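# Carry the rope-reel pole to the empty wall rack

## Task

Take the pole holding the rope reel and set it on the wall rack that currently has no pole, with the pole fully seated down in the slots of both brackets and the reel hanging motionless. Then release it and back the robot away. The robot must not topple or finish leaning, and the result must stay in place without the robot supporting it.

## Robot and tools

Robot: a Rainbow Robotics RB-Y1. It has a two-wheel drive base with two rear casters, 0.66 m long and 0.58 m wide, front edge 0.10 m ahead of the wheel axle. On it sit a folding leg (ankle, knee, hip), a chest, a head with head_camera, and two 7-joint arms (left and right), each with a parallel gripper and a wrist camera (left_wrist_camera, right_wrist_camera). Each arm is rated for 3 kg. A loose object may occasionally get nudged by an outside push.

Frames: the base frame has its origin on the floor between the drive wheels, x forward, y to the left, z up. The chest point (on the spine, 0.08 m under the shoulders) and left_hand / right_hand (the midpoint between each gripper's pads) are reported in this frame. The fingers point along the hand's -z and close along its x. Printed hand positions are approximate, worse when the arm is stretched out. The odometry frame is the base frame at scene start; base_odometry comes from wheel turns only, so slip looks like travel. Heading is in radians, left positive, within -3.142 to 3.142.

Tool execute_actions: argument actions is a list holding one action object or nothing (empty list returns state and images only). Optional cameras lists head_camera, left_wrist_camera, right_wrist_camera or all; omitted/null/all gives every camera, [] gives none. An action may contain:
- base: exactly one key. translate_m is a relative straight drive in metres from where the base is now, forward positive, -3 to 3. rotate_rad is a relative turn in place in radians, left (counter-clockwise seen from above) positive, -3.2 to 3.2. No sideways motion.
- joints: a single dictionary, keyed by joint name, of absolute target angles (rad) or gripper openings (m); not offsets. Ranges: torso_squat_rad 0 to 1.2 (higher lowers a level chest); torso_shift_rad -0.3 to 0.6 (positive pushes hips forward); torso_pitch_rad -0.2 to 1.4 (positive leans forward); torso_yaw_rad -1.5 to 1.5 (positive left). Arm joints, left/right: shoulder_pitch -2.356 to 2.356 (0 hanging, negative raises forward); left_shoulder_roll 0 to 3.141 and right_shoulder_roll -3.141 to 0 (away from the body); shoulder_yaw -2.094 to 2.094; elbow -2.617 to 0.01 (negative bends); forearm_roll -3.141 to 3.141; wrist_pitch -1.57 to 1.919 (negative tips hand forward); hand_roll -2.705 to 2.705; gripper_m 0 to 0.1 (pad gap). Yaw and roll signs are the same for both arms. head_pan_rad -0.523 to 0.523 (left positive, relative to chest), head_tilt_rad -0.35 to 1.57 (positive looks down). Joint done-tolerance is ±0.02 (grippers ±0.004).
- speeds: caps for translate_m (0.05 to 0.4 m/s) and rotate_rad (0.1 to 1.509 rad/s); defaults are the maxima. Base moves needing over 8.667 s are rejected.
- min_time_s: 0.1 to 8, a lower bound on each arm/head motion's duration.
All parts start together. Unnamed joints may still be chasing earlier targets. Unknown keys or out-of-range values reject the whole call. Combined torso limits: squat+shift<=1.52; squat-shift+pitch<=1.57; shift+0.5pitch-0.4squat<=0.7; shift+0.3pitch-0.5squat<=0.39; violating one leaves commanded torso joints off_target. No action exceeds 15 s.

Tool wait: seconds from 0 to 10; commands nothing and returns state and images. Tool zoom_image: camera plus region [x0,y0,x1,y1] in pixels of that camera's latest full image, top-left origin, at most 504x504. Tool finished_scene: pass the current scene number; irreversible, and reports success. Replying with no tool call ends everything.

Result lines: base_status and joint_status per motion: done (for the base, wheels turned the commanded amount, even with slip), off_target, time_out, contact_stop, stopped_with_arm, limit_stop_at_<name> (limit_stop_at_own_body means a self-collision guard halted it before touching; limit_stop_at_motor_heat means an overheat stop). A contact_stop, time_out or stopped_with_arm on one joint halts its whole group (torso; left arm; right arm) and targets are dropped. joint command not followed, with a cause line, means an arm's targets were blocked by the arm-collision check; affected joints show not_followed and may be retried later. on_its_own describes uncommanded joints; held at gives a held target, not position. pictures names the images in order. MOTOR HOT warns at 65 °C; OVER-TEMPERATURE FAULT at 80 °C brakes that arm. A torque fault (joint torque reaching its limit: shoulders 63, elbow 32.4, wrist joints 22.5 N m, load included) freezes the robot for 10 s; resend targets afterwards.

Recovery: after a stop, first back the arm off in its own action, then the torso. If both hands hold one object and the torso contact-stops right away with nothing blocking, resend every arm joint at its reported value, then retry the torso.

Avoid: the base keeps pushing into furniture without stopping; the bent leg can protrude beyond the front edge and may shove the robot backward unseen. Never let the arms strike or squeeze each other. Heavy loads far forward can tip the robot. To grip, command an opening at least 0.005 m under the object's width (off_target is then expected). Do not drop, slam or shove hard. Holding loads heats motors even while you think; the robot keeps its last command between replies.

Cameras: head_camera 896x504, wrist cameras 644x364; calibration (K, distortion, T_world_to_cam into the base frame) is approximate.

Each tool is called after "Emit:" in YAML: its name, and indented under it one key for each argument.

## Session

Emit:
execute_actions:
  actions: []
  cameras: ["head_camera"]

Scene clock: 0.00 s.
base_odometry: x=+0.000 y=+0.000 heading=+0.000 (m, m, rad; odometry frame)
base_status: not commanded
joint_positions: torso_squat_rad=+0.350 torso_shift_rad=+0.000 torso_pitch_rad=+0.000 torso_yaw_rad=-0.001 left_shoulder_pitch_rad=-0.051 left_shoulder_roll_rad=+0.036 left_shoulder_yaw_rad=-0.037 left_elbow_rad=-0.189 left_forearm_roll_rad=+0.033 left_wrist_pitch_rad=+0.055 left_hand_roll_rad=+0.008 left_gripper_m=+0.101 right_shoulder_pitch_rad=+0.003 right_shoulder_roll_rad=-0.015 right_shoulder_yaw_rad=-0.024 right_elbow_rad=-0.188 right_forearm_roll_rad=-0.024 right_wrist_pitch_rad=-0.060 right_hand_roll_rad=+0.000 right_gripper_m=+0.099 head_pan_rad=+0.001 head_tilt_rad=+0.401
joint_status: not commanded
chest: x=-0.2279 y=+0.0006 z=+1.2474 quat_wxyz=(+1.000, -0.001, +0.000, +0.000) (m; base frame)
left_hand: x=-0.1121 y=+0.2419 z=+0.5704 quat_wxyz=(+0.996, +0.013, -0.091, -0.008) (m; base frame)
right_hand: x=-0.1252 y=-0.2349 z=+0.5707 quat_wxyz=(+0.992, -0.009, -0.123, -0.024) (m; base frame)
pictures: head_camera
camera_calibration (this result's frames):
head_camera: T_world_to_cam=[[-0.0118989, -0.998705, 0.0494688, -0.0741222], [-0.413018, -0.0401461, -0.909838, 1.28827], [0.910645, -0.0312575, -0.412006, 0.730982], [0, 0, 0, 1]] pos_world=[-0.134468, 0.000541561, 1.47695]
Images, in order (width x height): head_camera 896x504.

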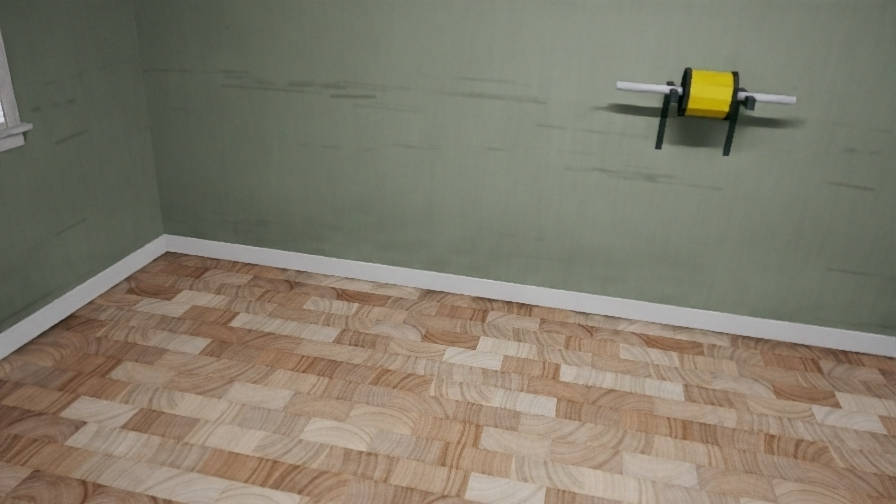

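Emit:
execute_actions:
  actions:
    - {"base":{"rotate_rad":-0.533},"joints":{"head_pan_rad":-0.52,"head_tilt_rad":0.3,"left_shoulder_pitch_rad":0,"right_shoulder_pitch_rad":0,"left_elbow_rad":-1.57,"right_elbow_rad":-1.605,"left_wrist_pitch_rad":0,"right_wrist_pitch_rad":0,"torso_squat_rad":0.3,"left_shoulder_yaw_rad":0.0,"right_shoulder_yaw_rad":0.03,"left_shoulder_roll_rad":0.033,"right_shoulder_roll_rad":-0.046,"left_forearm_roll_rad":-0.022,"left_hand_roll_rad":-0.04,"right_hand_roll_rad":-0.023}}
  cameras: ["head_camera"]

Emit:
execute_actions:
  actions:
    - {"base":{"translate_m":1.576}}
  cameras: ["head_camera"]

Emit:
execute_actions:
  actions:
    - {"base":{"rotate_rad":0.313},"joints":{"head_pan_rad":0,"head_tilt_rad":0.55}}

Scene clock: 17.57 s.
base_odometry: x=+0.000 y=+0.000 heading=-0.533 (m, m, rad; odometry frame)
base_status: done
joint_positions: torso_squat_rad=+0.300 torso_shift_rad=+0.000 torso_pitch_rad=+0.000 torso_yaw_rad=-0.001 left_shoulder_pitch_rad=+0.000 left_shoulder_roll_rad=+0.033 left_shoulder_yaw_rad=+0.000 left_elbow_rad=-1.570 left_forearm_roll_rad=-0.022 left_wrist_pitch_rad=+0.000 left_hand_roll_rad=-0.040 left_gripper_m=+0.101 right_shoulder_pitch_rad=+0.000 right_shoulder_roll_rad=-0.046 right_shoulder_yaw_rad=+0.030 right_elbow_rad=-1.605 right_forearm_roll_rad=-0.024 right_wrist_pitch_rad=+0.000 right_hand_roll_rad=-0.023 right_gripper_m=+0.099 head_pan_rad=-0.520 head_tilt_rad=+0.300
joint_status: all done
chest: x=-0.2279 y=+0.0006 z=+1.2587 quat_wxyz=(+1.000, -0.001, +0.000, +0.000) (m; base frame)
left_hand: x=+0.2898 y=+0.2301 z=+1.0311 quat_wxyz=(+0.707, +0.033, -0.706, -0.033) (m; base frame)
right_hand: x=+0.2901 y=-0.2178 z=+1.0480 quat_wxyz=(+0.695, +0.011, -0.718, +0.011) (m; base frame)
pictures: head_camera
camera_calibration (this result's frames):
head_camera: T_world_to_cam=[[-0.511248, -0.858086, 0.0481004, -0.175523], [-0.29701, 0.123885, -0.946804, 1.3762], [0.80648, -0.498338, -0.318197, 0.577702], [0, 0, 0, 1]] pos_world=[-0.146894, -0.0332149, 1.49526]
Images, in order (width x height): head_camera 896x504.

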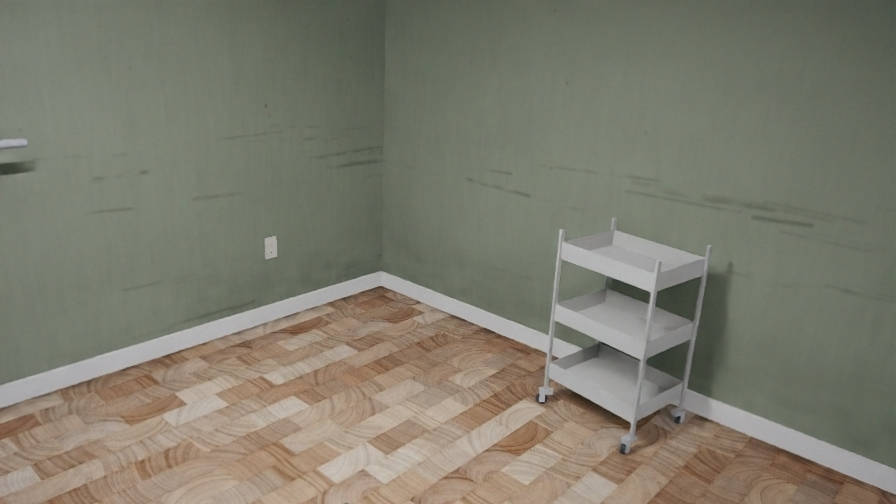

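Scene clock: 22.87 s.
base_odometry: x=+1.357 y=-0.801 heading=-0.533 (m, m, rad; odometry frame)
base_status: done
joint_positions: torso_squat_rad=+0.300 torso_shift_rad=+0.000 torso_pitch_rad=+0.000 torso_yaw_rad=-0.001 left_shoulder_pitch_rad=+0.000 left_shoulder_roll_rad=+0.033 left_shoulder_yaw_rad=+0.000 left_elbow_rad=-1.570 left_forearm_roll_rad=-0.022 left_wrist_pitch_rad=+0.000 left_hand_roll_rad=-0.040 left_gripper_m=+0.101 right_shoulder_pitch_rad=+0.000 right_shoulder_roll_rad=-0.046 right_shoulder_yaw_rad=+0.030 right_elbow_rad=-1.605 right_forearm_roll_rad=-0.024 right_wrist_pitch_rad=+0.000 right_hand_roll_rad=-0.023 right_gripper_m=+0.099 head_pan_rad=-0.520 head_tilt_rad=+0.300
joint_status: not commanded
chest: x=-0.2278 y=+0.0006 z=+1.2587 quat_wxyz=(+1.000, -0.001, +0.000, +0.000) (m; base frame)
left_hand: x=+0.2898 y=+0.2301 z=+1.0309 quat_wxyz=(+0.707, +0.033, -0.706, -0.033) (m; base frame)
right_hand: x=+0.2901 y=-0.2178 z=+1.0479 quat_wxyz=(+0.696, +0.011, -0.718, +0.011) (m; base frame)
pictures: head_camera
camera_calibration (this result's frames):
head_camera: T_world_to_cam=[[-0.511244, -0.858086, 0.0481414, -0.175559], [-0.297089, 0.123887, -0.946779, 1.37617], [0.806454, -0.498337, -0.318264, 0.577756], [0, 0, 0, 1]] pos_world=[-0.146843, -0.0332167, 1.49526]
Images, in order (width x height): head_camera 896x504.

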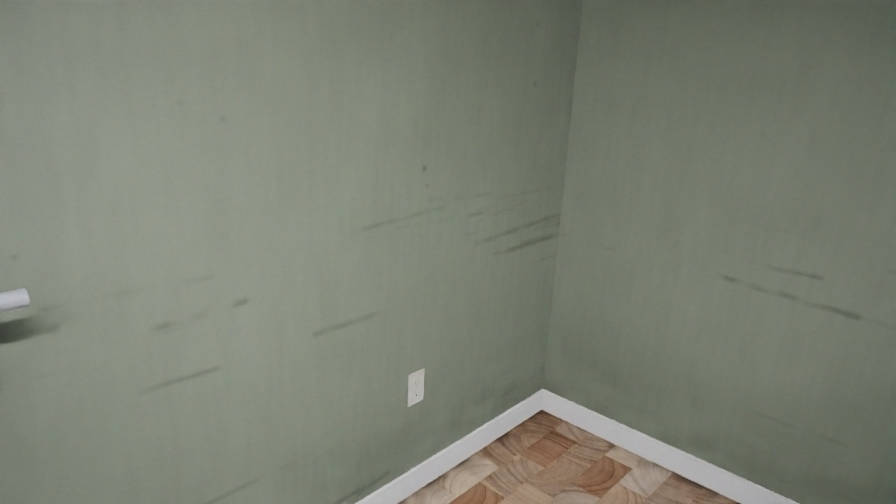

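Scene clock: 24.80 s.
base_odometry: x=+1.357 y=-0.801 heading=-0.220 (m, m, rad; odometry frame)
base_status: done
joint_positions: torso_squat_rad=+0.300 torso_shift_rad=+0.000 torso_pitch_rad=+0.000 torso_yaw_rad=-0.001 left_shoulder_pitch_rad=+0.000 left_shoulder_roll_rad=+0.033 left_shoulder_yaw_rad=+0.000 left_elbow_rad=-1.570 left_forearm_roll_rad=-0.022 left_wrist_pitch_rad=+0.000 left_hand_roll_rad=-0.040 left_gripper_m=+0.101 right_shoulder_pitch_rad=+0.000 right_shoulder_roll_rad=-0.046 right_shoulder_yaw_rad=+0.030 right_elbow_rad=-1.605 right_forearm_roll_rad=-0.024 right_wrist_pitch_rad=+0.000 right_hand_roll_rad=-0.023 right_gripper_m=+0.099 head_pan_rad=+0.000 head_tilt_rad=+0.550
joint_status: all done
chest: x=-0.2278 y=+0.0006 z=+1.2587 quat_wxyz=(+1.000, +0.000, +0.000, +0.000) (m; base frame)
left_hand: x=+0.2898 y=+0.2301 z=+1.0310 quat_wxyz=(+0.707, +0.033, -0.706, -0.033) (m; base frame)
right_hand: x=+0.2901 y=-0.2178 z=+1.0479 quat_wxyz=(+0.696, +0.011, -0.718, +0.011) (m; base frame)
pictures: head_camera, left_wrist_camera, right_wrist_camera
camera_calibration (this result's frames):
head_camera: T_world_to_cam=[[-0.00522613, -0.998701, 0.0506763, -0.0750908], [-0.544119, -0.0396781, -0.838069, 1.16689], [0.838992, -0.0319538, -0.543205, 0.912204], [0, 0, 0, 1]] pos_world=[-0.130796, 0.000455241, 1.47726]
left_wrist_camera: T_world_to_cam=[[-0.0153503, -0.141436, 0.989828, -0.977396], [-0.670472, -0.732948, -0.115129, 0.508051], [0.741776, -0.66542, -0.0835783, 0.11123], [0, 0, 0, 1]] pos_world=[0.243123, 0.30815, 1.03524]
right_wrist_camera: T_world_to_cam=[[0.100963, -0.0110539, -0.994829, 1.01034], [-0.62962, 0.773514, -0.0724938, 0.46313], [0.770315, 0.633683, 0.0711368, -0.0744664], [0, 0, 0, 1]] pos_world=[0.24695, -0.299881, 1.04399]
Images, in order (width x height): head_camera 896x504, left_wrist_camera 644x364, right_wrist_camera 644x364.

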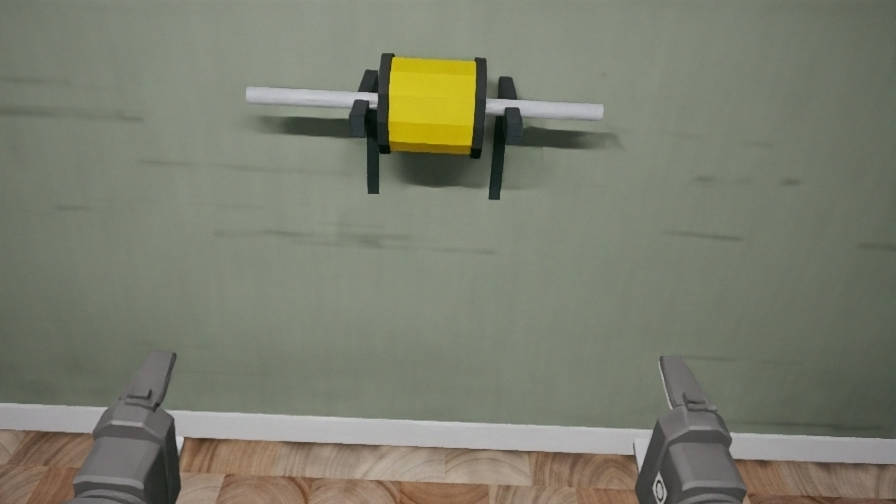

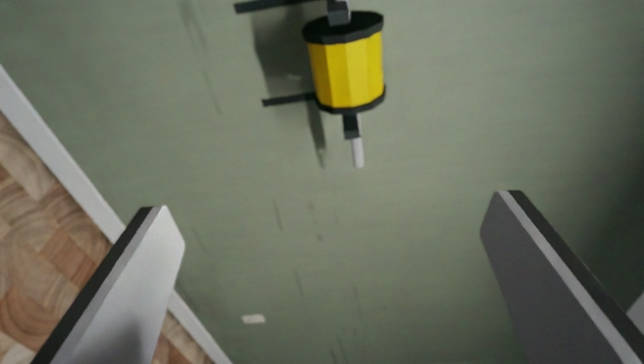

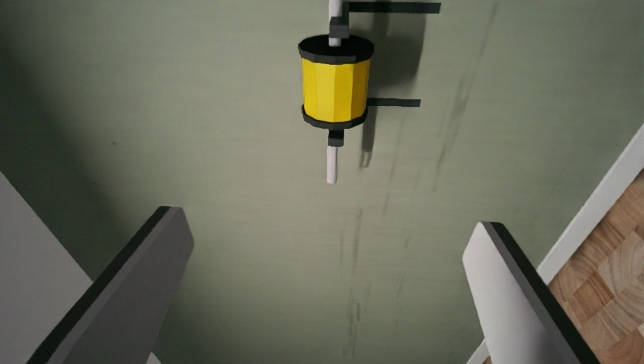

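Emit:
execute_actions:
  actions:
    - {"base":{"rotate_rad":-0.015}}
  cameras: []

Emit:
execute_actions:
  actions:
    - {"base":{"translate_m":0.57},"joints":{"head_tilt_rad":0.75,"torso_squat_rad":0.26}}

Scene clock: 32.37 s.
base_odometry: x=+1.357 y=-0.801 heading=-0.235 (m, m, rad; odometry frame)
base_status: done
joint_positions: torso_squat_rad=+0.300 torso_shift_rad=+0.000 torso_pitch_rad=+0.000 torso_yaw_rad=-0.001 left_shoulder_pitch_rad=+0.000 left_shoulder_roll_rad=+0.033 left_shoulder_yaw_rad=+0.000 left_elbow_rad=-1.570 left_forearm_roll_rad=-0.022 left_wrist_pitch_rad=+0.000 left_hand_roll_rad=-0.040 left_gripper_m=+0.101 right_shoulder_pitch_rad=+0.000 right_shoulder_roll_rad=-0.046 right_shoulder_yaw_rad=+0.030 right_elbow_rad=-1.605 right_forearm_roll_rad=-0.024 right_wrist_pitch_rad=+0.000 right_hand_roll_rad=-0.023 right_gripper_m=+0.099 head_pan_rad=+0.000 head_tilt_rad=+0.550
joint_status: not commanded
chest: x=-0.2278 y=+0.0006 z=+1.2587 quat_wxyz=(+1.000, -0.001, +0.000, +0.000) (m; base frame)
left_hand: x=+0.2898 y=+0.2301 z=+1.0309 quat_wxyz=(+0.707, +0.033, -0.706, -0.033) (m; base frame)
right_hand: x=+0.2901 y=-0.2178 z=+1.0479 quat_wxyz=(+0.696, +0.011, -0.718, +0.011) (m; base frame)
pictures: none
No camera images: the call's "cameras" was empty. Leave "cameras" out to get every camera's image.

Scene clock: 35.13 s.
base_odometry: x=+1.912 y=-0.934 heading=-0.235 (m, m, rad; odometry frame)
base_status: done
joint_positions: torso_squat_rad=+0.260 torso_shift_rad=+0.000 torso_pitch_rad=+0.000 torso_yaw_rad=-0.001 left_shoulder_pitch_rad=+0.000 left_shoulder_roll_rad=+0.033 left_shoulder_yaw_rad=+0.000 left_elbow_rad=-1.570 left_forearm_roll_rad=-0.022 left_wrist_pitch_rad=+0.000 left_hand_roll_rad=-0.040 left_gripper_m=+0.101 right_shoulder_pitch_rad=+0.000 right_shoulder_roll_rad=-0.046 right_shoulder_yaw_rad=+0.030 right_elbow_rad=-1.605 right_forearm_roll_rad=-0.024 right_wrist_pitch_rad=+0.000 right_hand_roll_rad=-0.023 right_gripper_m=+0.099 head_pan_rad=+0.000 head_tilt_rad=+0.750
joint_status: all done
chest: x=-0.2278 y=+0.0006 z=+1.2664 quat_wxyz=(+1.000, -0.001, +0.000, +0.000) (m; base frame)
left_hand: x=+0.2898 y=+0.2301 z=+1.0387 quat_wxyz=(+0.707, +0.033, -0.706, -0.033) (m; base frame)
right_hand: x=+0.2901 y=-0.2178 z=+1.0556 quat_wxyz=(+0.696, +0.011, -0.718, +0.011) (m; base frame)
pictures: head_camera, left_wrist_camera, right_wrist_camera
camera_calibration (this result's frames):
head_camera: T_world_to_cam=[[0.00473891, -0.998706, 0.050635, -0.073336], [-0.699803, -0.0394825, -0.713244, 0.958308], [0.71432, -0.0320545, -0.699084, 1.11934], [0, 0, 0, 1]] pos_world=[-0.128591, 0.000475149, 1.46973]
left_wrist_camera: T_world_to_cam=[[-0.0153357, -0.141398, 0.989834, -0.985055], [-0.670474, -0.732952, -0.11509, 0.508922], [0.741774, -0.665423, -0.0835631, 0.111867], [0, 0, 0, 1]] pos_world=[0.243132, 0.308169, 1.04296]
right_wrist_camera: T_world_to_cam=[[0.10094, -0.0110995, -0.994831, 1.01804], [-0.629624, 0.773508, -0.0725146, 0.463703], [0.770315, 0.633689, 0.0710893, -0.0749845], [0, 0, 0, 1]] pos_world=[0.246959, -0.299861, 1.05173]
Images, in order (width x height): head_camera 896x504, left_wrist_camera 644x364, right_wrist_camera 644x364.

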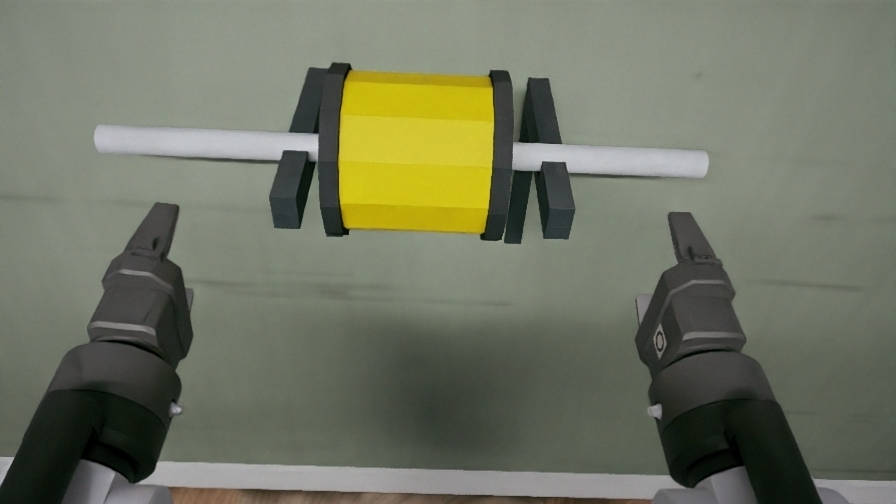

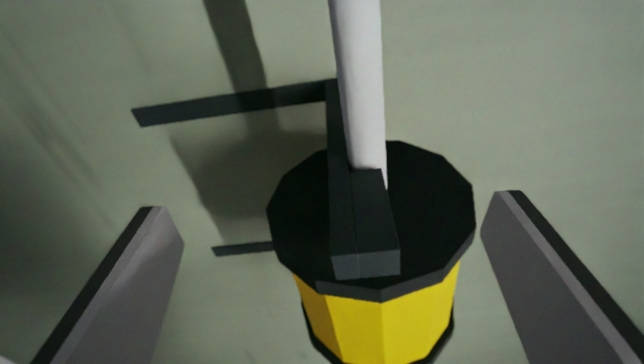

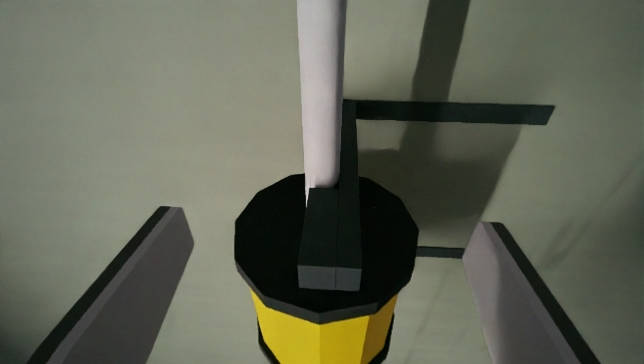

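Emit:
execute_actions:
  actions:
    - {"base":{"translate_m":0.155},"speeds":{"translate_m":0.12},"joints":{"head_tilt_rad":0.9,"right_shoulder_yaw_rad":0.065,"left_elbow_rad":-1.585}}

Scene clock: 44.23 s.
base_odometry: x=+2.062 y=-0.970 heading=-0.234 (m, m, rad; odometry frame)
base_status: done
joint_positions: torso_squat_rad=+0.260 torso_shift_rad=+0.000 torso_pitch_rad=+0.000 torso_yaw_rad=-0.001 left_shoulder_pitch_rad=+0.000 left_shoulder_roll_rad=+0.033 left_shoulder_yaw_rad=+0.000 left_elbow_rad=-1.585 left_forearm_roll_rad=-0.022 left_wrist_pitch_rad=+0.000 left_hand_roll_rad=-0.040 left_gripper_m=+0.101 right_shoulder_pitch_rad=+0.000 right_shoulder_roll_rad=-0.046 right_shoulder_yaw_rad=+0.065 right_elbow_rad=-1.605 right_forearm_roll_rad=-0.024 right_wrist_pitch_rad=+0.000 right_hand_roll_rad=-0.023 right_gripper_m=+0.099 head_pan_rad=+0.000 head_tilt_rad=+0.900
joint_status: all done
chest: x=-0.2278 y=+0.0006 z=+1.2664 quat_wxyz=(+1.000, -0.001, +0.000, +0.000) (m; base frame)
left_hand: x=+0.2902 y=+0.2299 z=+1.0459 quat_wxyz=(+0.702, +0.033, -0.711, -0.033) (m; base frame)
right_hand: x=+0.2892 y=-0.1997 z=+1.0548 quat_wxyz=(+0.696, +0.024, -0.717, +0.023) (m; base frame)
pictures: head_camera, left_wrist_camera, right_wrist_camera
camera_calibration (this result's frames):
head_camera: T_world_to_cam=[[0.0120879, -0.998712, 0.0492674, -0.0698226], [-0.798524, -0.039297, -0.600679, 0.772917], [0.601842, -0.0320802, -0.797971, 1.24121], [0, 0, 0, 1]] pos_world=[-0.128978, 0.000458987, 1.45817]
left_wrist_camera: T_world_to_cam=[[-0.0301328, -0.141369, 0.989498, -0.987613], [-0.668966, -0.732698, -0.125052, 0.519809], [0.742682, -0.665709, -0.072493, 0.100272], [0, 0, 0, 1]] pos_world=[0.243505, 0.307997, 1.04951]
right_wrist_camera: T_world_to_cam=[[0.0996261, -0.00765168, -0.994996, 1.01872], [-0.656358, 0.751055, -0.0714949, 0.45131], [0.747843, 0.660196, 0.0698024, -0.0725522], [0, 0, 0, 1]] pos_world=[0.248988, -0.283265, 1.05095]
Images, in order (width x height): head_camera 896x504, left_wrist_camera 644x364, right_wrist_camera 644x364.

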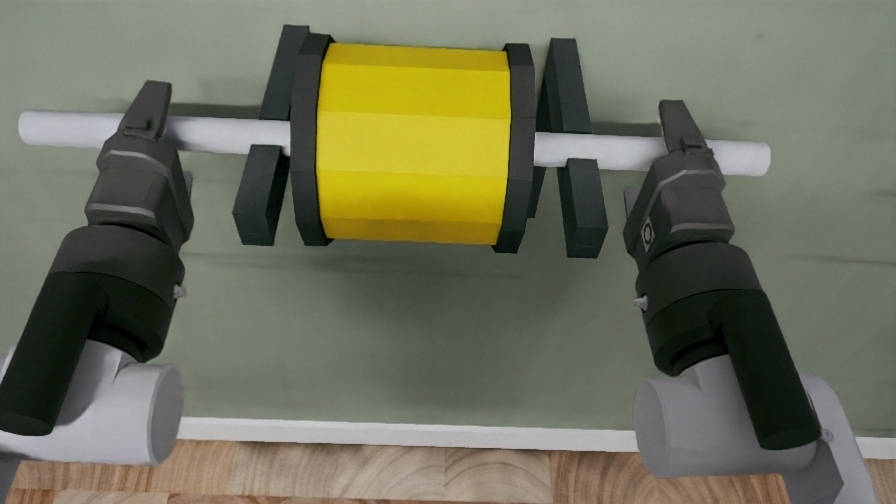

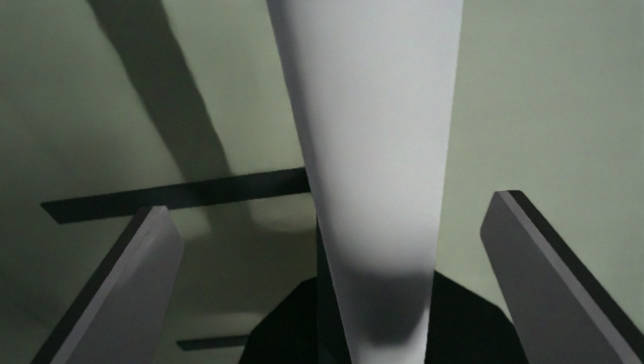

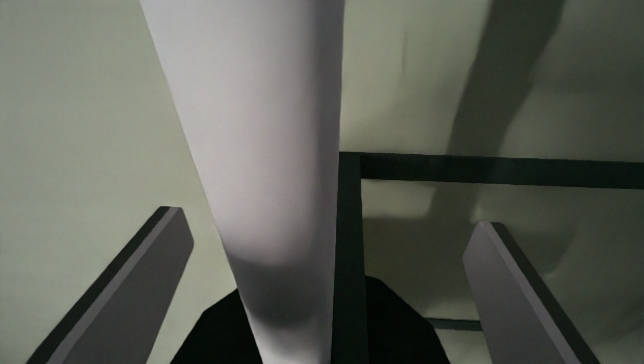

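Emit:
execute_actions:
  actions:
    - {"base":{"translate_m":0.015},"joints":{"torso_squat_rad":0.185,"right_shoulder_yaw_rad":0.03}}

Emit:
execute_actions:
  actions:
    - {"joints":{"left_gripper_m":0.015,"right_gripper_m":0.015}}

Scene clock: 59.20 s.
base_odometry: x=+2.077 y=-0.973 heading=-0.234 (m, m, rad; odometry frame)
base_status: done
joint_positions: torso_squat_rad=+0.185 torso_shift_rad=+0.000 torso_pitch_rad=+0.000 torso_yaw_rad=-0.001 left_shoulder_pitch_rad=+0.000 left_shoulder_roll_rad=+0.033 left_shoulder_yaw_rad=+0.000 left_elbow_rad=-1.585 left_forearm_roll_rad=-0.022 left_wrist_pitch_rad=+0.000 left_hand_roll_rad=-0.040 left_gripper_m=+0.101 right_shoulder_pitch_rad=+0.000 right_shoulder_roll_rad=-0.046 right_shoulder_yaw_rad=+0.030 right_elbow_rad=-1.605 right_forearm_roll_rad=-0.024 right_wrist_pitch_rad=+0.000 right_hand_roll_rad=-0.023 right_gripper_m=+0.099 head_pan_rad=+0.000 head_tilt_rad=+0.900
joint_status: all done
chest: x=-0.2278 y=+0.0006 z=+1.2780 quat_wxyz=(+1.000, -0.001, +0.000, +0.000) (m; base frame)
left_hand: x=+0.2902 y=+0.2299 z=+1.0575 quat_wxyz=(+0.702, +0.033, -0.711, -0.033) (m; base frame)
right_hand: x=+0.2901 y=-0.2177 z=+1.0672 quat_wxyz=(+0.696, +0.011, -0.718, +0.011) (m; base frame)
pictures: head_camera, left_wrist_camera, right_wrist_camera
camera_calibration (this result's frames):
head_camera: T_world_to_cam=[[0.0120893, -0.998713, 0.0492639, -0.0703849], [-0.798541, -0.0392951, -0.600656, 0.77984], [0.601819, -0.0320778, -0.797988, 1.25047], [0, 0, 0, 1]] pos_world=[-0.128973, 0.000461999, 1.46975]
left_wrist_camera: T_world_to_cam=[[-0.0301209, -0.141372, 0.989498, -0.999069], [-0.668947, -0.732716, -0.125048, 0.521261], [0.7427, -0.665688, -0.0725003, 0.101126], [0, 0, 0, 1]] pos_world=[0.243497, 0.308014, 1.06109]
right_wrist_camera: T_world_to_cam=[[0.10088, -0.0112651, -0.994835, 1.02951], [-0.629797, 0.773358, -0.072621, 0.464616], [0.770181, 0.63387, 0.0709217, -0.0755721], [0, 0, 0, 1]] pos_world=[0.24696, -0.299814, 1.0633]
Images, in order (width x height): head_camera 896x504, left_wrist_camera 644x364, right_wrist_camera 644x364.

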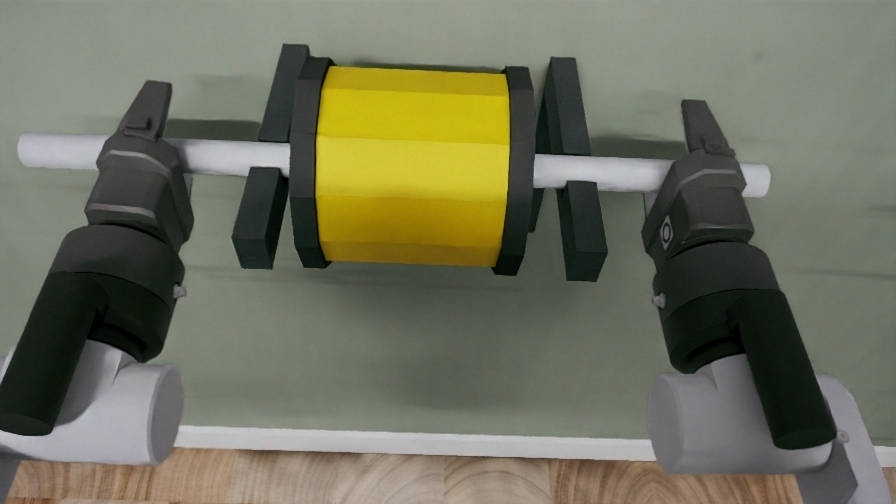

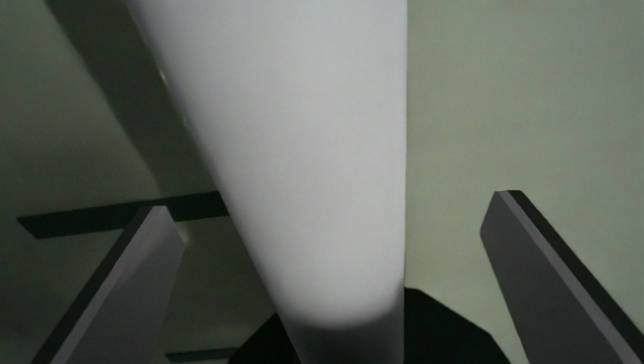

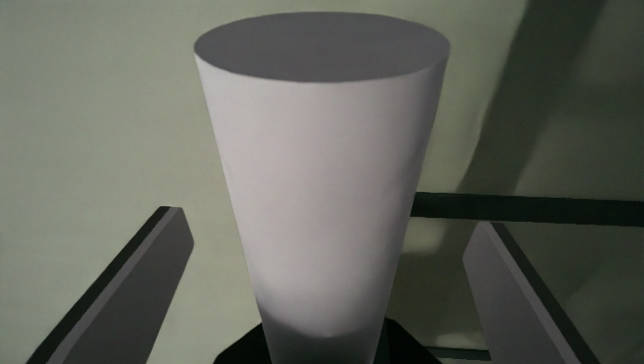

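Scene clock: 60.53 s.
base_odometry: x=+2.077 y=-0.973 heading=-0.234 (m, m, rad; odometry frame)
base_status: not commanded
joint_positions: torso_squat_rad=+0.185 torso_shift_rad=+0.000 torso_pitch_rad=+0.000 torso_yaw_rad=-0.001 left_shoulder_pitch_rad=-0.001 left_shoulder_roll_rad=+0.033 left_shoulder_yaw_rad=+0.000 left_elbow_rad=-1.587 left_forearm_roll_rad=-0.022 left_wrist_pitch_rad=-0.001 left_hand_roll_rad=-0.040 left_gripper_m=+0.031 right_shoulder_pitch_rad=+0.000 right_shoulder_roll_rad=-0.046 right_shoulder_yaw_rad=+0.030 right_elbow_rad=-1.604 right_forearm_roll_rad=-0.024 right_wrist_pitch_rad=+0.000 right_hand_roll_rad=-0.023 right_gripper_m=+0.028 head_pan_rad=+0.000 head_tilt_rad=+0.900
joint_status: left_gripper_m off_target (ended at +0.031, target +0.015); right_gripper_m off_target (ended at +0.028, target +0.015)
chest: x=-0.2280 y=+0.0006 z=+1.2780 quat_wxyz=(+1.000, +0.000, +0.000, +0.000) (m; base frame)
left_hand: x=+0.2905 y=+0.2296 z=+1.0595 quat_wxyz=(+0.700, +0.033, -0.713, -0.033) (m; base frame)
right_hand: x=+0.2899 y=-0.2178 z=+1.0669 quat_wxyz=(+0.696, +0.011, -0.718, +0.011) (m; base frame)
pictures: head_camera, left_wrist_camera, right_wrist_camera
camera_calibration (this result's frames):
head_camera: T_world_to_cam=[[0.0120758, -0.998717, 0.0491712, -0.0703132], [-0.79834, -0.0392392, -0.600927, 0.780081], [0.602086, -0.0319987, -0.79779, 1.25039], [0, 0, 0, 1]] pos_world=[-0.129222, 0.000397436, 1.46978]
left_wrist_camera: T_world_to_cam=[[-0.0346223, -0.141307, 0.98936, -0.999682], [-0.668842, -0.732303, -0.127998, 0.524516], [0.742598, -0.666157, -0.069158, 0.0973738], [0, 0, 0, 1]] pos_world=[0.243897, 0.307709, 1.06292]
right_wrist_camera: T_world_to_cam=[[0.10032, -0.0112002, -0.994892, 1.02953], [-0.629741, 0.773442, -0.0722074, 0.464101], [0.7703, 0.633769, 0.0705388, -0.0749931], [0, 0, 0, 1]] pos_world=[0.246748, -0.299896, 1.06307]
Images, in order (width x height): head_camera 896x504, left_wrist_camera 644x364, right_wrist_camera 644x364.

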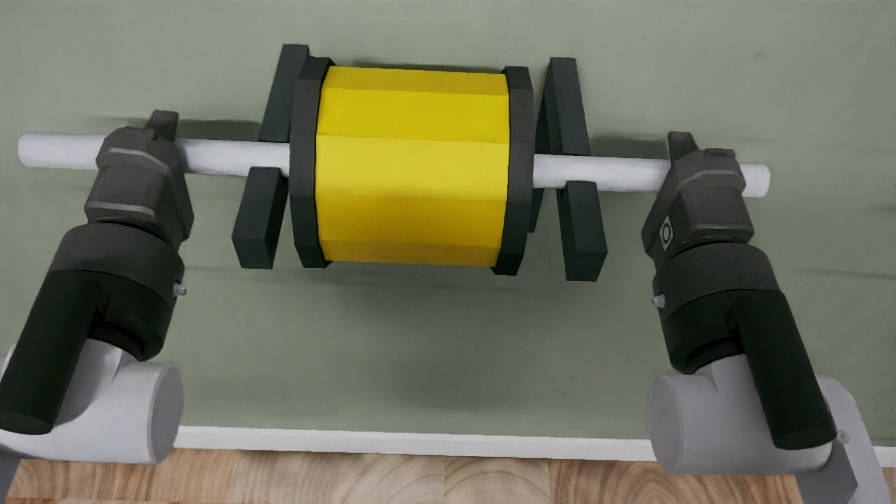

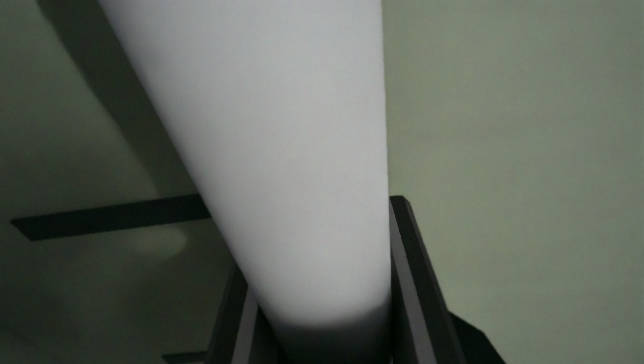

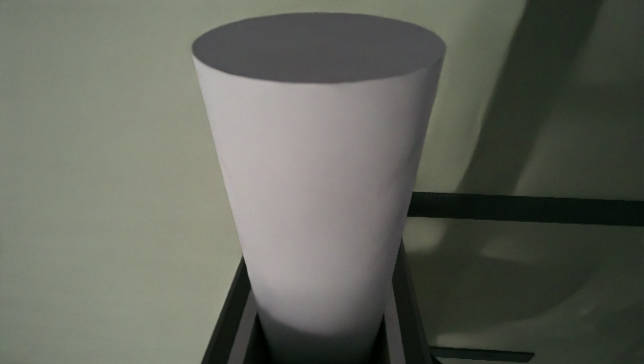

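Lift: squat first, then pitch.

Emit:
execute_actions:
  actions:
    - {"joints":{"torso_squat_rad":0.02,"torso_pitch_rad":-0.035}}
  cameras: ["head_camera"]

Emit:
execute_actions:
  actions:
    - {"joints":{"torso_pitch_rad":-0.1}}

Scene clock: 67.87 s.
base_odometry: x=+2.077 y=-0.973 heading=-0.234 (m, m, rad; odometry frame)
base_status: not commanded
joint_positions: torso_squat_rad=+0.020 torso_shift_rad=+0.000 torso_pitch_rad=-0.034 torso_yaw_rad=-0.001 left_shoulder_pitch_rad=+0.000 left_shoulder_roll_rad=+0.033 left_shoulder_yaw_rad=+0.000 left_elbow_rad=-1.585 left_forearm_roll_rad=-0.022 left_wrist_pitch_rad=+0.000 left_hand_roll_rad=-0.040 left_gripper_m=+0.031 right_shoulder_pitch_rad=+0.001 right_shoulder_roll_rad=-0.046 right_shoulder_yaw_rad=+0.030 right_elbow_rad=-1.604 right_forearm_roll_rad=-0.024 right_wrist_pitch_rad=+0.001 right_hand_roll_rad=-0.023 right_gripper_m=+0.028 head_pan_rad=+0.000 head_tilt_rad=+0.900
joint_status: all done
chest: x=-0.2385 y=+0.0006 z=+1.2896 quat_wxyz=(+1.000, +0.000, -0.017, +0.000) (m; base frame)
left_hand: x=+0.2868 y=+0.2299 z=+1.0870 quat_wxyz=(+0.689, +0.033, -0.723, -0.033) (m; base frame)
right_hand: x=+0.2862 y=-0.2179 z=+1.0959 quat_wxyz=(+0.684, +0.011, -0.729, +0.011) (m; base frame)
pictures: head_camera
camera_calibration (this result's frames):
head_camera: T_world_to_cam=[[0.0103849, -0.998716, 0.0495852, -0.071683], [-0.777132, -0.0392659, -0.628112, 0.818827], [0.629252, -0.0320114, -0.776542, 1.24504], [0, 0, 0, 1]] pos_world=[-0.146365, 0.000416538, 1.4847]
Images, in order (width x height): head_camera 896x504.

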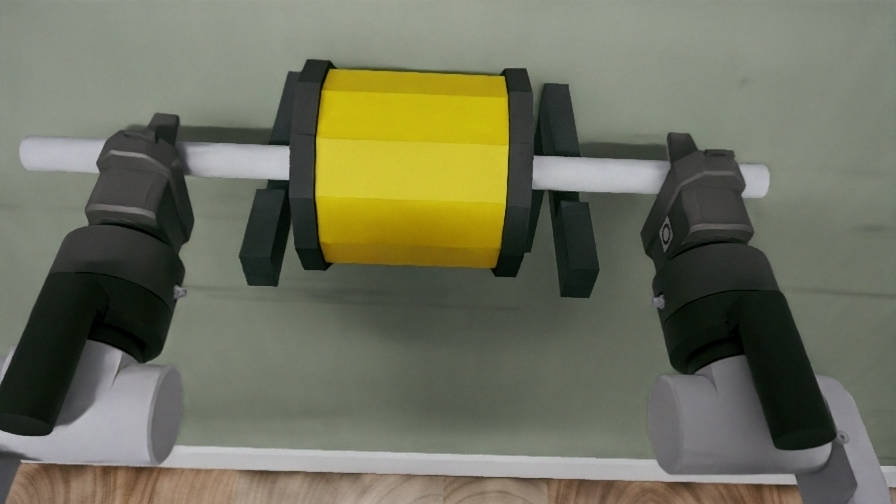

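Scene clock: 68.87 s.
base_odometry: x=+2.077 y=-0.973 heading=-0.234 (m, m, rad; odometry frame)
base_status: not commanded
joint_positions: torso_squat_rad=+0.020 torso_shift_rad=+0.000 torso_pitch_rad=-0.099 torso_yaw_rad=-0.001 left_shoulder_pitch_rad=+0.000 left_shoulder_roll_rad=+0.033 left_shoulder_yaw_rad=+0.000 left_elbow_rad=-1.584 left_forearm_roll_rad=-0.022 left_wrist_pitch_rad=+0.000 left_hand_roll_rad=-0.040 left_gripper_m=+0.031 right_shoulder_pitch_rad=+0.001 right_shoulder_roll_rad=-0.046 right_shoulder_yaw_rad=+0.030 right_elbow_rad=-1.604 right_forearm_roll_rad=-0.024 right_wrist_pitch_rad=+0.001 right_hand_roll_rad=-0.023 right_gripper_m=+0.028 head_pan_rad=+0.000 head_tilt_rad=+0.900
joint_status: all done
chest: x=-0.2586 y=+0.0006 z=+1.2883 quat_wxyz=(+0.999, +0.000, -0.050, +0.000) (m; base frame)
left_hand: x=+0.2788 y=+0.2299 z=+1.1202 quat_wxyz=(+0.666, +0.035, -0.745, -0.031) (m; base frame)
right_hand: x=+0.2776 y=-0.2179 z=+1.1290 quat_wxyz=(+0.660, +0.011, -0.751, +0.011) (m; base frame)
pictures: head_camera, left_wrist_camera, right_wrist_camera
camera_calibration (this result's frames):
head_camera: T_world_to_cam=[[0.00716317, -0.998716, 0.0501565, -0.072977], [-0.734636, -0.0392849, -0.677323, 0.87675], [0.678423, -0.031995, -0.733974, 1.21452], [0, 0, 0, 1]] pos_world=[-0.179342, 0.000418251, 1.48893]
left_wrist_camera: T_world_to_cam=[[-0.127789, -0.141056, 0.981719, -1.02557], [-0.653215, -0.732861, -0.190328, 0.590255], [0.746311, -0.665596, 0.00151151, 0.0301999], [0, 0, 0, 1]] pos_world=[0.231969, 0.308013, 1.11912]
right_wrist_camera: T_world_to_cam=[[0.197008, -0.0113824, -0.980336, 1.04914], [-0.619515, 0.773553, -0.133479, 0.52729], [0.759861, 0.633629, 0.145345, -0.151457], [0, 0, 0, 1]] pos_world=[0.23506, -0.299978, 1.12091]
Images, in order (width x height): head_camera 896x504, left_wrist_camera 644x364, right_wrist_camera 644x364.

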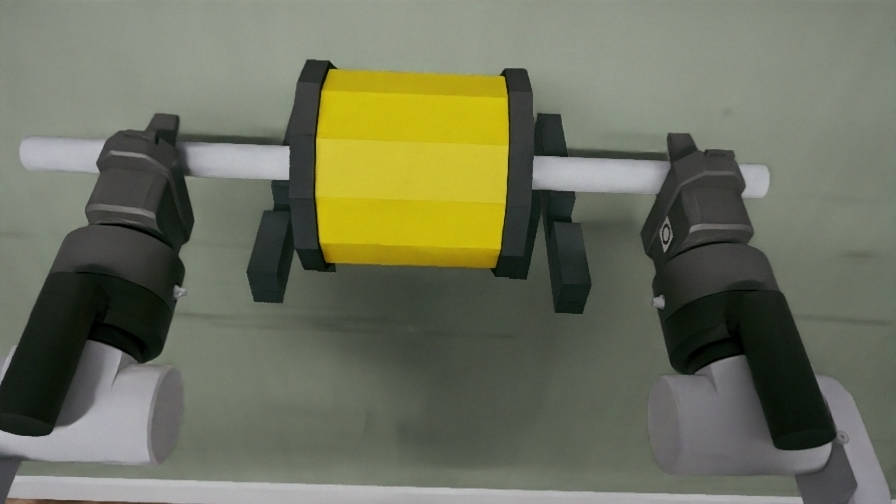

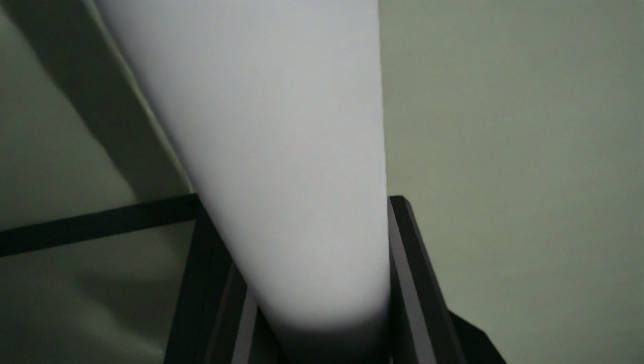

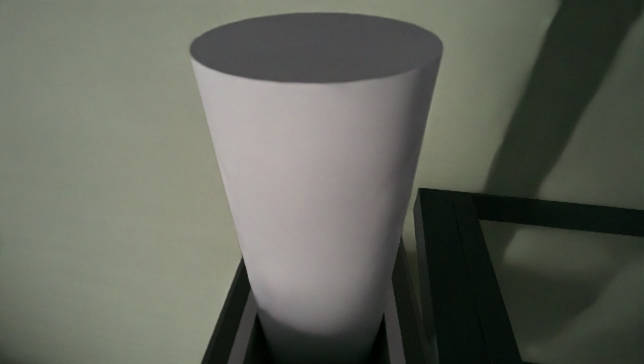

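Emit:
execute_actions:
  actions:
    - {"base":{"translate_m":-0.9}}
  cameras: []

Emit:
execute_actions:
  actions:
    - {"base":{"rotate_rad":2.2},"speeds":{"rotate_rad":0.7},"joints":{"head_tilt_rad":0.3,"head_pan_rad":-0.5,"torso_pitch_rad":0}}
  cameras: ["head_camera"]

Emit:
execute_actions:
  actions:
    - {"joints":{"head_pan_rad":0.5}}
  cameras: ["head_camera"]

Scene clock: 80.03 s.
base_odometry: x=+1.201 y=-0.765 heading=-0.233 (m, m, rad; odometry frame)
base_status: done
joint_positions: torso_squat_rad=+0.020 torso_shift_rad=+0.000 torso_pitch_rad=-0.099 torso_yaw_rad=-0.001 left_shoulder_pitch_rad=+0.001 left_shoulder_roll_rad=+0.033 left_shoulder_yaw_rad=+0.000 left_elbow_rad=-1.584 left_forearm_roll_rad=-0.022 left_wrist_pitch_rad=+0.000 left_hand_roll_rad=-0.040 left_gripper_m=+0.031 right_shoulder_pitch_rad=+0.001 right_shoulder_roll_rad=-0.046 right_shoulder_yaw_rad=+0.030 right_elbow_rad=-1.604 right_forearm_roll_rad=-0.024 right_wrist_pitch_rad=+0.001 right_hand_roll_rad=-0.023 right_gripper_m=+0.028 head_pan_rad=+0.000 head_tilt_rad=+0.900
joint_status: not commanded
chest: x=-0.2586 y=+0.0006 z=+1.2883 quat_wxyz=(+0.999, +0.000, -0.050, +0.000) (m; base frame)
left_hand: x=+0.2787 y=+0.2300 z=+1.1200 quat_wxyz=(+0.666, +0.035, -0.745, -0.031) (m; base frame)
right_hand: x=+0.2775 y=-0.2179 z=+1.1288 quat_wxyz=(+0.660, +0.011, -0.751, +0.011) (m; base frame)
pictures: none
No camera images: the call's "cameras" was empty. Leave "cameras" out to get every camera's image.

Scene clock: 84.90 s.
base_odometry: x=+1.201 y=-0.765 heading=+1.967 (m, m, rad; odometry frame)
base_status: done
joint_positions: torso_squat_rad=+0.020 torso_shift_rad=+0.000 torso_pitch_rad=+0.001 torso_yaw_rad=-0.001 left_shoulder_pitch_rad=+0.001 left_shoulder_roll_rad=+0.033 left_shoulder_yaw_rad=+0.000 left_elbow_rad=-1.584 left_forearm_roll_rad=-0.022 left_wrist_pitch_rad=+0.000 left_hand_roll_rad=-0.040 left_gripper_m=+0.031 right_shoulder_pitch_rad=+0.001 right_shoulder_roll_rad=-0.046 right_shoulder_yaw_rad=+0.030 right_elbow_rad=-1.604 right_forearm_roll_rad=-0.024 right_wrist_pitch_rad=+0.001 right_hand_roll_rad=-0.023 right_gripper_m=+0.028 head_pan_rad=-0.500 head_tilt_rad=+0.300
joint_status: all done
chest: x=-0.2277 y=+0.0006 z=+1.2898 quat_wxyz=(+1.000, -0.001, +0.000, +0.000) (m; base frame)
left_hand: x=+0.2901 y=+0.2299 z=+1.0687 quat_wxyz=(+0.702, +0.033, -0.711, -0.033) (m; base frame)
right_hand: x=+0.2898 y=-0.2179 z=+1.0776 quat_wxyz=(+0.697, +0.011, -0.717, +0.011) (m; base frame)
pictures: head_camera
camera_calibration (this result's frames):
head_camera: T_world_to_cam=[[-0.493979, -0.868138, 0.0481767, -0.17347], [-0.29968, 0.117983, -0.946716, 1.40508], [0.816197, -0.482095, -0.318445, 0.589738], [0, 0, 0, 1]] pos_world=[-0.145959, -0.0320611, 1.52637]
Images, in order (width x height): head_camera 896x504.

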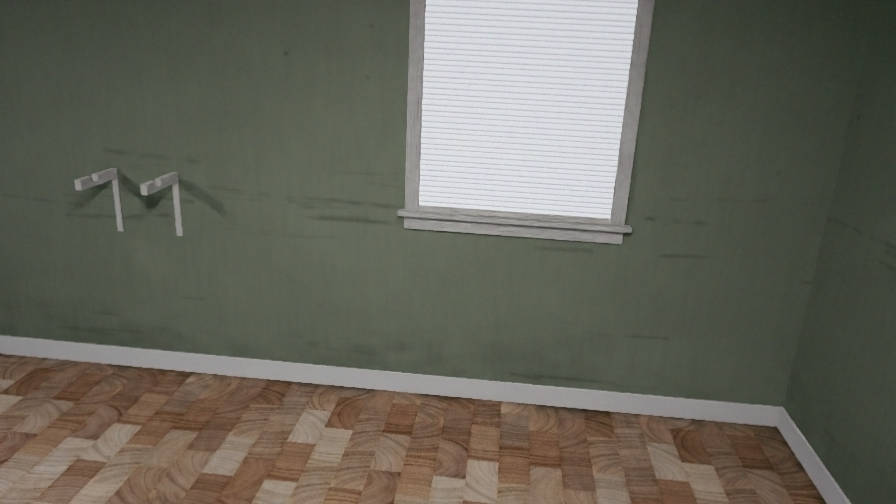

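Scene clock: 86.23 s.
base_odometry: x=+1.201 y=-0.765 heading=+1.967 (m, m, rad; odometry frame)
base_status: not commanded
joint_positions: torso_squat_rad=+0.020 torso_shift_rad=+0.000 torso_pitch_rad=+0.001 torso_yaw_rad=-0.001 left_shoulder_pitch_rad=+0.001 left_shoulder_roll_rad=+0.033 left_shoulder_yaw_rad=+0.000 left_elbow_rad=-1.584 left_forearm_roll_rad=-0.022 left_wrist_pitch_rad=+0.000 left_hand_roll_rad=-0.040 left_gripper_m=+0.031 right_shoulder_pitch_rad=+0.001 right_shoulder_roll_rad=-0.046 right_shoulder_yaw_rad=+0.030 right_elbow_rad=-1.604 right_forearm_roll_rad=-0.024 right_wrist_pitch_rad=+0.001 right_hand_roll_rad=-0.023 right_gripper_m=+0.028 head_pan_rad=+0.500 head_tilt_rad=+0.300
joint_status: all done
chest: x=-0.2277 y=+0.0006 z=+1.2898 quat_wxyz=(+1.000, -0.001, +0.000, +0.000) (m; base frame)
left_hand: x=+0.2901 y=+0.2299 z=+1.0687 quat_wxyz=(+0.702, +0.033, -0.711, -0.033) (m; base frame)
right_hand: x=+0.2898 y=-0.2179 z=+1.0776 quat_wxyz=(+0.697, +0.011, -0.717, +0.011) (m; base frame)
pictures: head_camera
camera_calibration (this result's frames):
head_camera: T_world_to_cam=[[0.463572, -0.884779, 0.047619, 0.0241831], [-0.262282, -0.188358, -0.94643, 1.41258], [0.84635, 0.426249, -0.319379, 0.596616], [0, 0, 0, 1]] pos_world=[-0.145664, 0.0331589, 1.5263]
Images, in order (width x height): head_camera 896x504.

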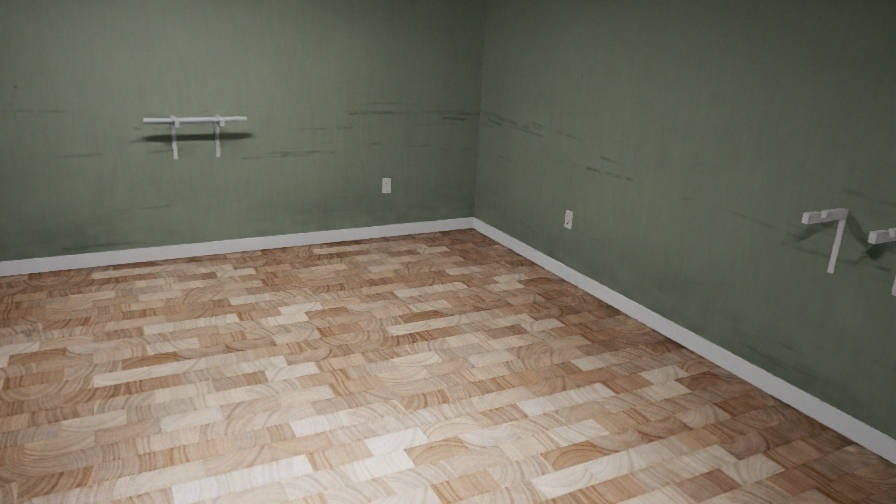

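Emit:
execute_actions:
  actions:
    - {"base":{"rotate_rad":0.143},"joints":{"head_tilt_rad":0.55,"head_pan_rad":0}}
  cameras: []

Emit:
execute_actions:
  actions:
    - {"base":{"translate_m":1.931},"joints":{"torso_squat_rad":0.45}}
  cameras: []

Emit:
execute_actions:
  actions:
    - {"base":{"rotate_rad":-0.76},"speeds":{"rotate_rad":0.7}}
  cameras: ["head_camera"]

Scene clock: 98.87 s.
base_odometry: x=+1.201 y=-0.765 heading=+2.110 (m, m, rad; odometry frame)
base_status: done
joint_positions: torso_squat_rad=+0.020 torso_shift_rad=+0.000 torso_pitch_rad=+0.001 torso_yaw_rad=-0.001 left_shoulder_pitch_rad=+0.001 left_shoulder_roll_rad=+0.033 left_shoulder_yaw_rad=+0.000 left_elbow_rad=-1.584 left_forearm_roll_rad=-0.022 left_wrist_pitch_rad=+0.000 left_hand_roll_rad=-0.040 left_gripper_m=+0.031 right_shoulder_pitch_rad=+0.001 right_shoulder_roll_rad=-0.046 right_shoulder_yaw_rad=+0.030 right_elbow_rad=-1.604 right_forearm_roll_rad=-0.024 right_wrist_pitch_rad=+0.001 right_hand_roll_rad=-0.023 right_gripper_m=+0.028 head_pan_rad=+0.000 head_tilt_rad=+0.550
joint_status: all done
chest: x=-0.2277 y=+0.0006 z=+1.2898 quat_wxyz=(+1.000, +0.000, +0.000, +0.000) (m; base frame)
left_hand: x=+0.2901 y=+0.2299 z=+1.0687 quat_wxyz=(+0.702, +0.033, -0.711, -0.033) (m; base frame)
right_hand: x=+0.2899 y=-0.2179 z=+1.0776 quat_wxyz=(+0.697, +0.011, -0.717, +0.011) (m; base frame)
pictures: none
No camera images: the call's "cameras" was empty. Leave "cameras" out to get every camera's image.

Scene clock: 105.23 s.
base_odometry: x=+0.210 y=+0.892 heading=+2.110 (m, m, rad; odometry frame)
base_status: done
joint_positions: torso_squat_rad=+0.450 torso_shift_rad=+0.000 torso_pitch_rad=+0.001 torso_yaw_rad=-0.001 left_shoulder_pitch_rad=+0.001 left_shoulder_roll_rad=+0.033 left_shoulder_yaw_rad=+0.000 left_elbow_rad=-1.584 left_forearm_roll_rad=-0.022 left_wrist_pitch_rad=+0.000 left_hand_roll_rad=-0.040 left_gripper_m=+0.031 right_shoulder_pitch_rad=+0.001 right_shoulder_roll_rad=-0.046 right_shoulder_yaw_rad=+0.030 right_elbow_rad=-1.604 right_forearm_roll_rad=-0.024 right_wrist_pitch_rad=+0.001 right_hand_roll_rad=-0.023 right_gripper_m=+0.028 head_pan_rad=+0.000 head_tilt_rad=+0.550
joint_status: all done
chest: x=-0.2277 y=+0.0005 z=+1.2203 quat_wxyz=(+1.000, +0.000, +0.000, +0.000) (m; base frame)
left_hand: x=+0.2901 y=+0.2299 z=+0.9992 quat_wxyz=(+0.702, +0.033, -0.711, -0.033) (m; base frame)
right_hand: x=+0.2898 y=-0.2179 z=+1.0081 quat_wxyz=(+0.697, +0.011, -0.717, +0.011) (m; base frame)
pictures: none
No camera images: the call's "cameras" was empty. Leave "cameras" out to get every camera's image.

Scene clock: 108.03 s.
base_odometry: x=+0.210 y=+0.892 heading=+1.350 (m, m, rad; odometry frame)
base_status: done
joint_positions: torso_squat_rad=+0.450 torso_shift_rad=+0.000 torso_pitch_rad=+0.001 torso_yaw_rad=-0.001 left_shoulder_pitch_rad=+0.001 left_shoulder_roll_rad=+0.033 left_shoulder_yaw_rad=+0.000 left_elbow_rad=-1.584 left_forearm_roll_rad=-0.022 left_wrist_pitch_rad=+0.000 left_hand_roll_rad=-0.040 left_gripper_m=+0.031 right_shoulder_pitch_rad=+0.001 right_shoulder_roll_rad=-0.046 right_shoulder_yaw_rad=+0.030 right_elbow_rad=-1.604 right_forearm_roll_rad=-0.024 right_wrist_pitch_rad=+0.001 right_hand_roll_rad=-0.023 right_gripper_m=+0.028 head_pan_rad=+0.000 head_tilt_rad=+0.550
joint_status: not commanded
chest: x=-0.2277 y=+0.0006 z=+1.2203 quat_wxyz=(+1.000, -0.001, +0.000, +0.000) (m; base frame)
left_hand: x=+0.2901 y=+0.2299 z=+0.9992 quat_wxyz=(+0.702, +0.033, -0.711, -0.033) (m; base frame)
right_hand: x=+0.2898 y=-0.2179 z=+1.0081 quat_wxyz=(+0.697, +0.011, -0.717, +0.011) (m; base frame)
pictures: head_camera
camera_calibration (this result's frames):
head_camera: T_world_to_cam=[[-0.00511754, -0.998698, 0.0507537, -0.073184], [-0.544248, -0.0397972, -0.83798, 1.13465], [0.838909, -0.031911, -0.543335, 0.891359], [0, 0, 0, 1]] pos_world=[-0.130615, 0.000511161, 1.43883]
Images, in order (width x height): head_camera 896x504.

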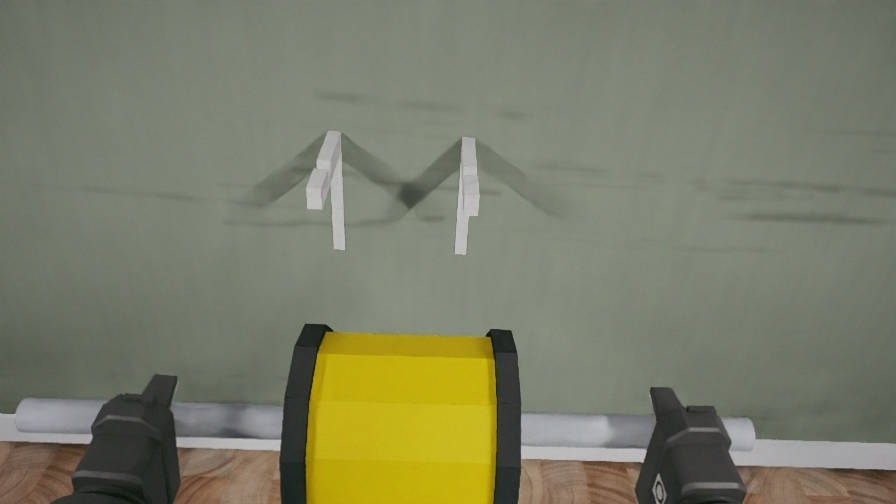

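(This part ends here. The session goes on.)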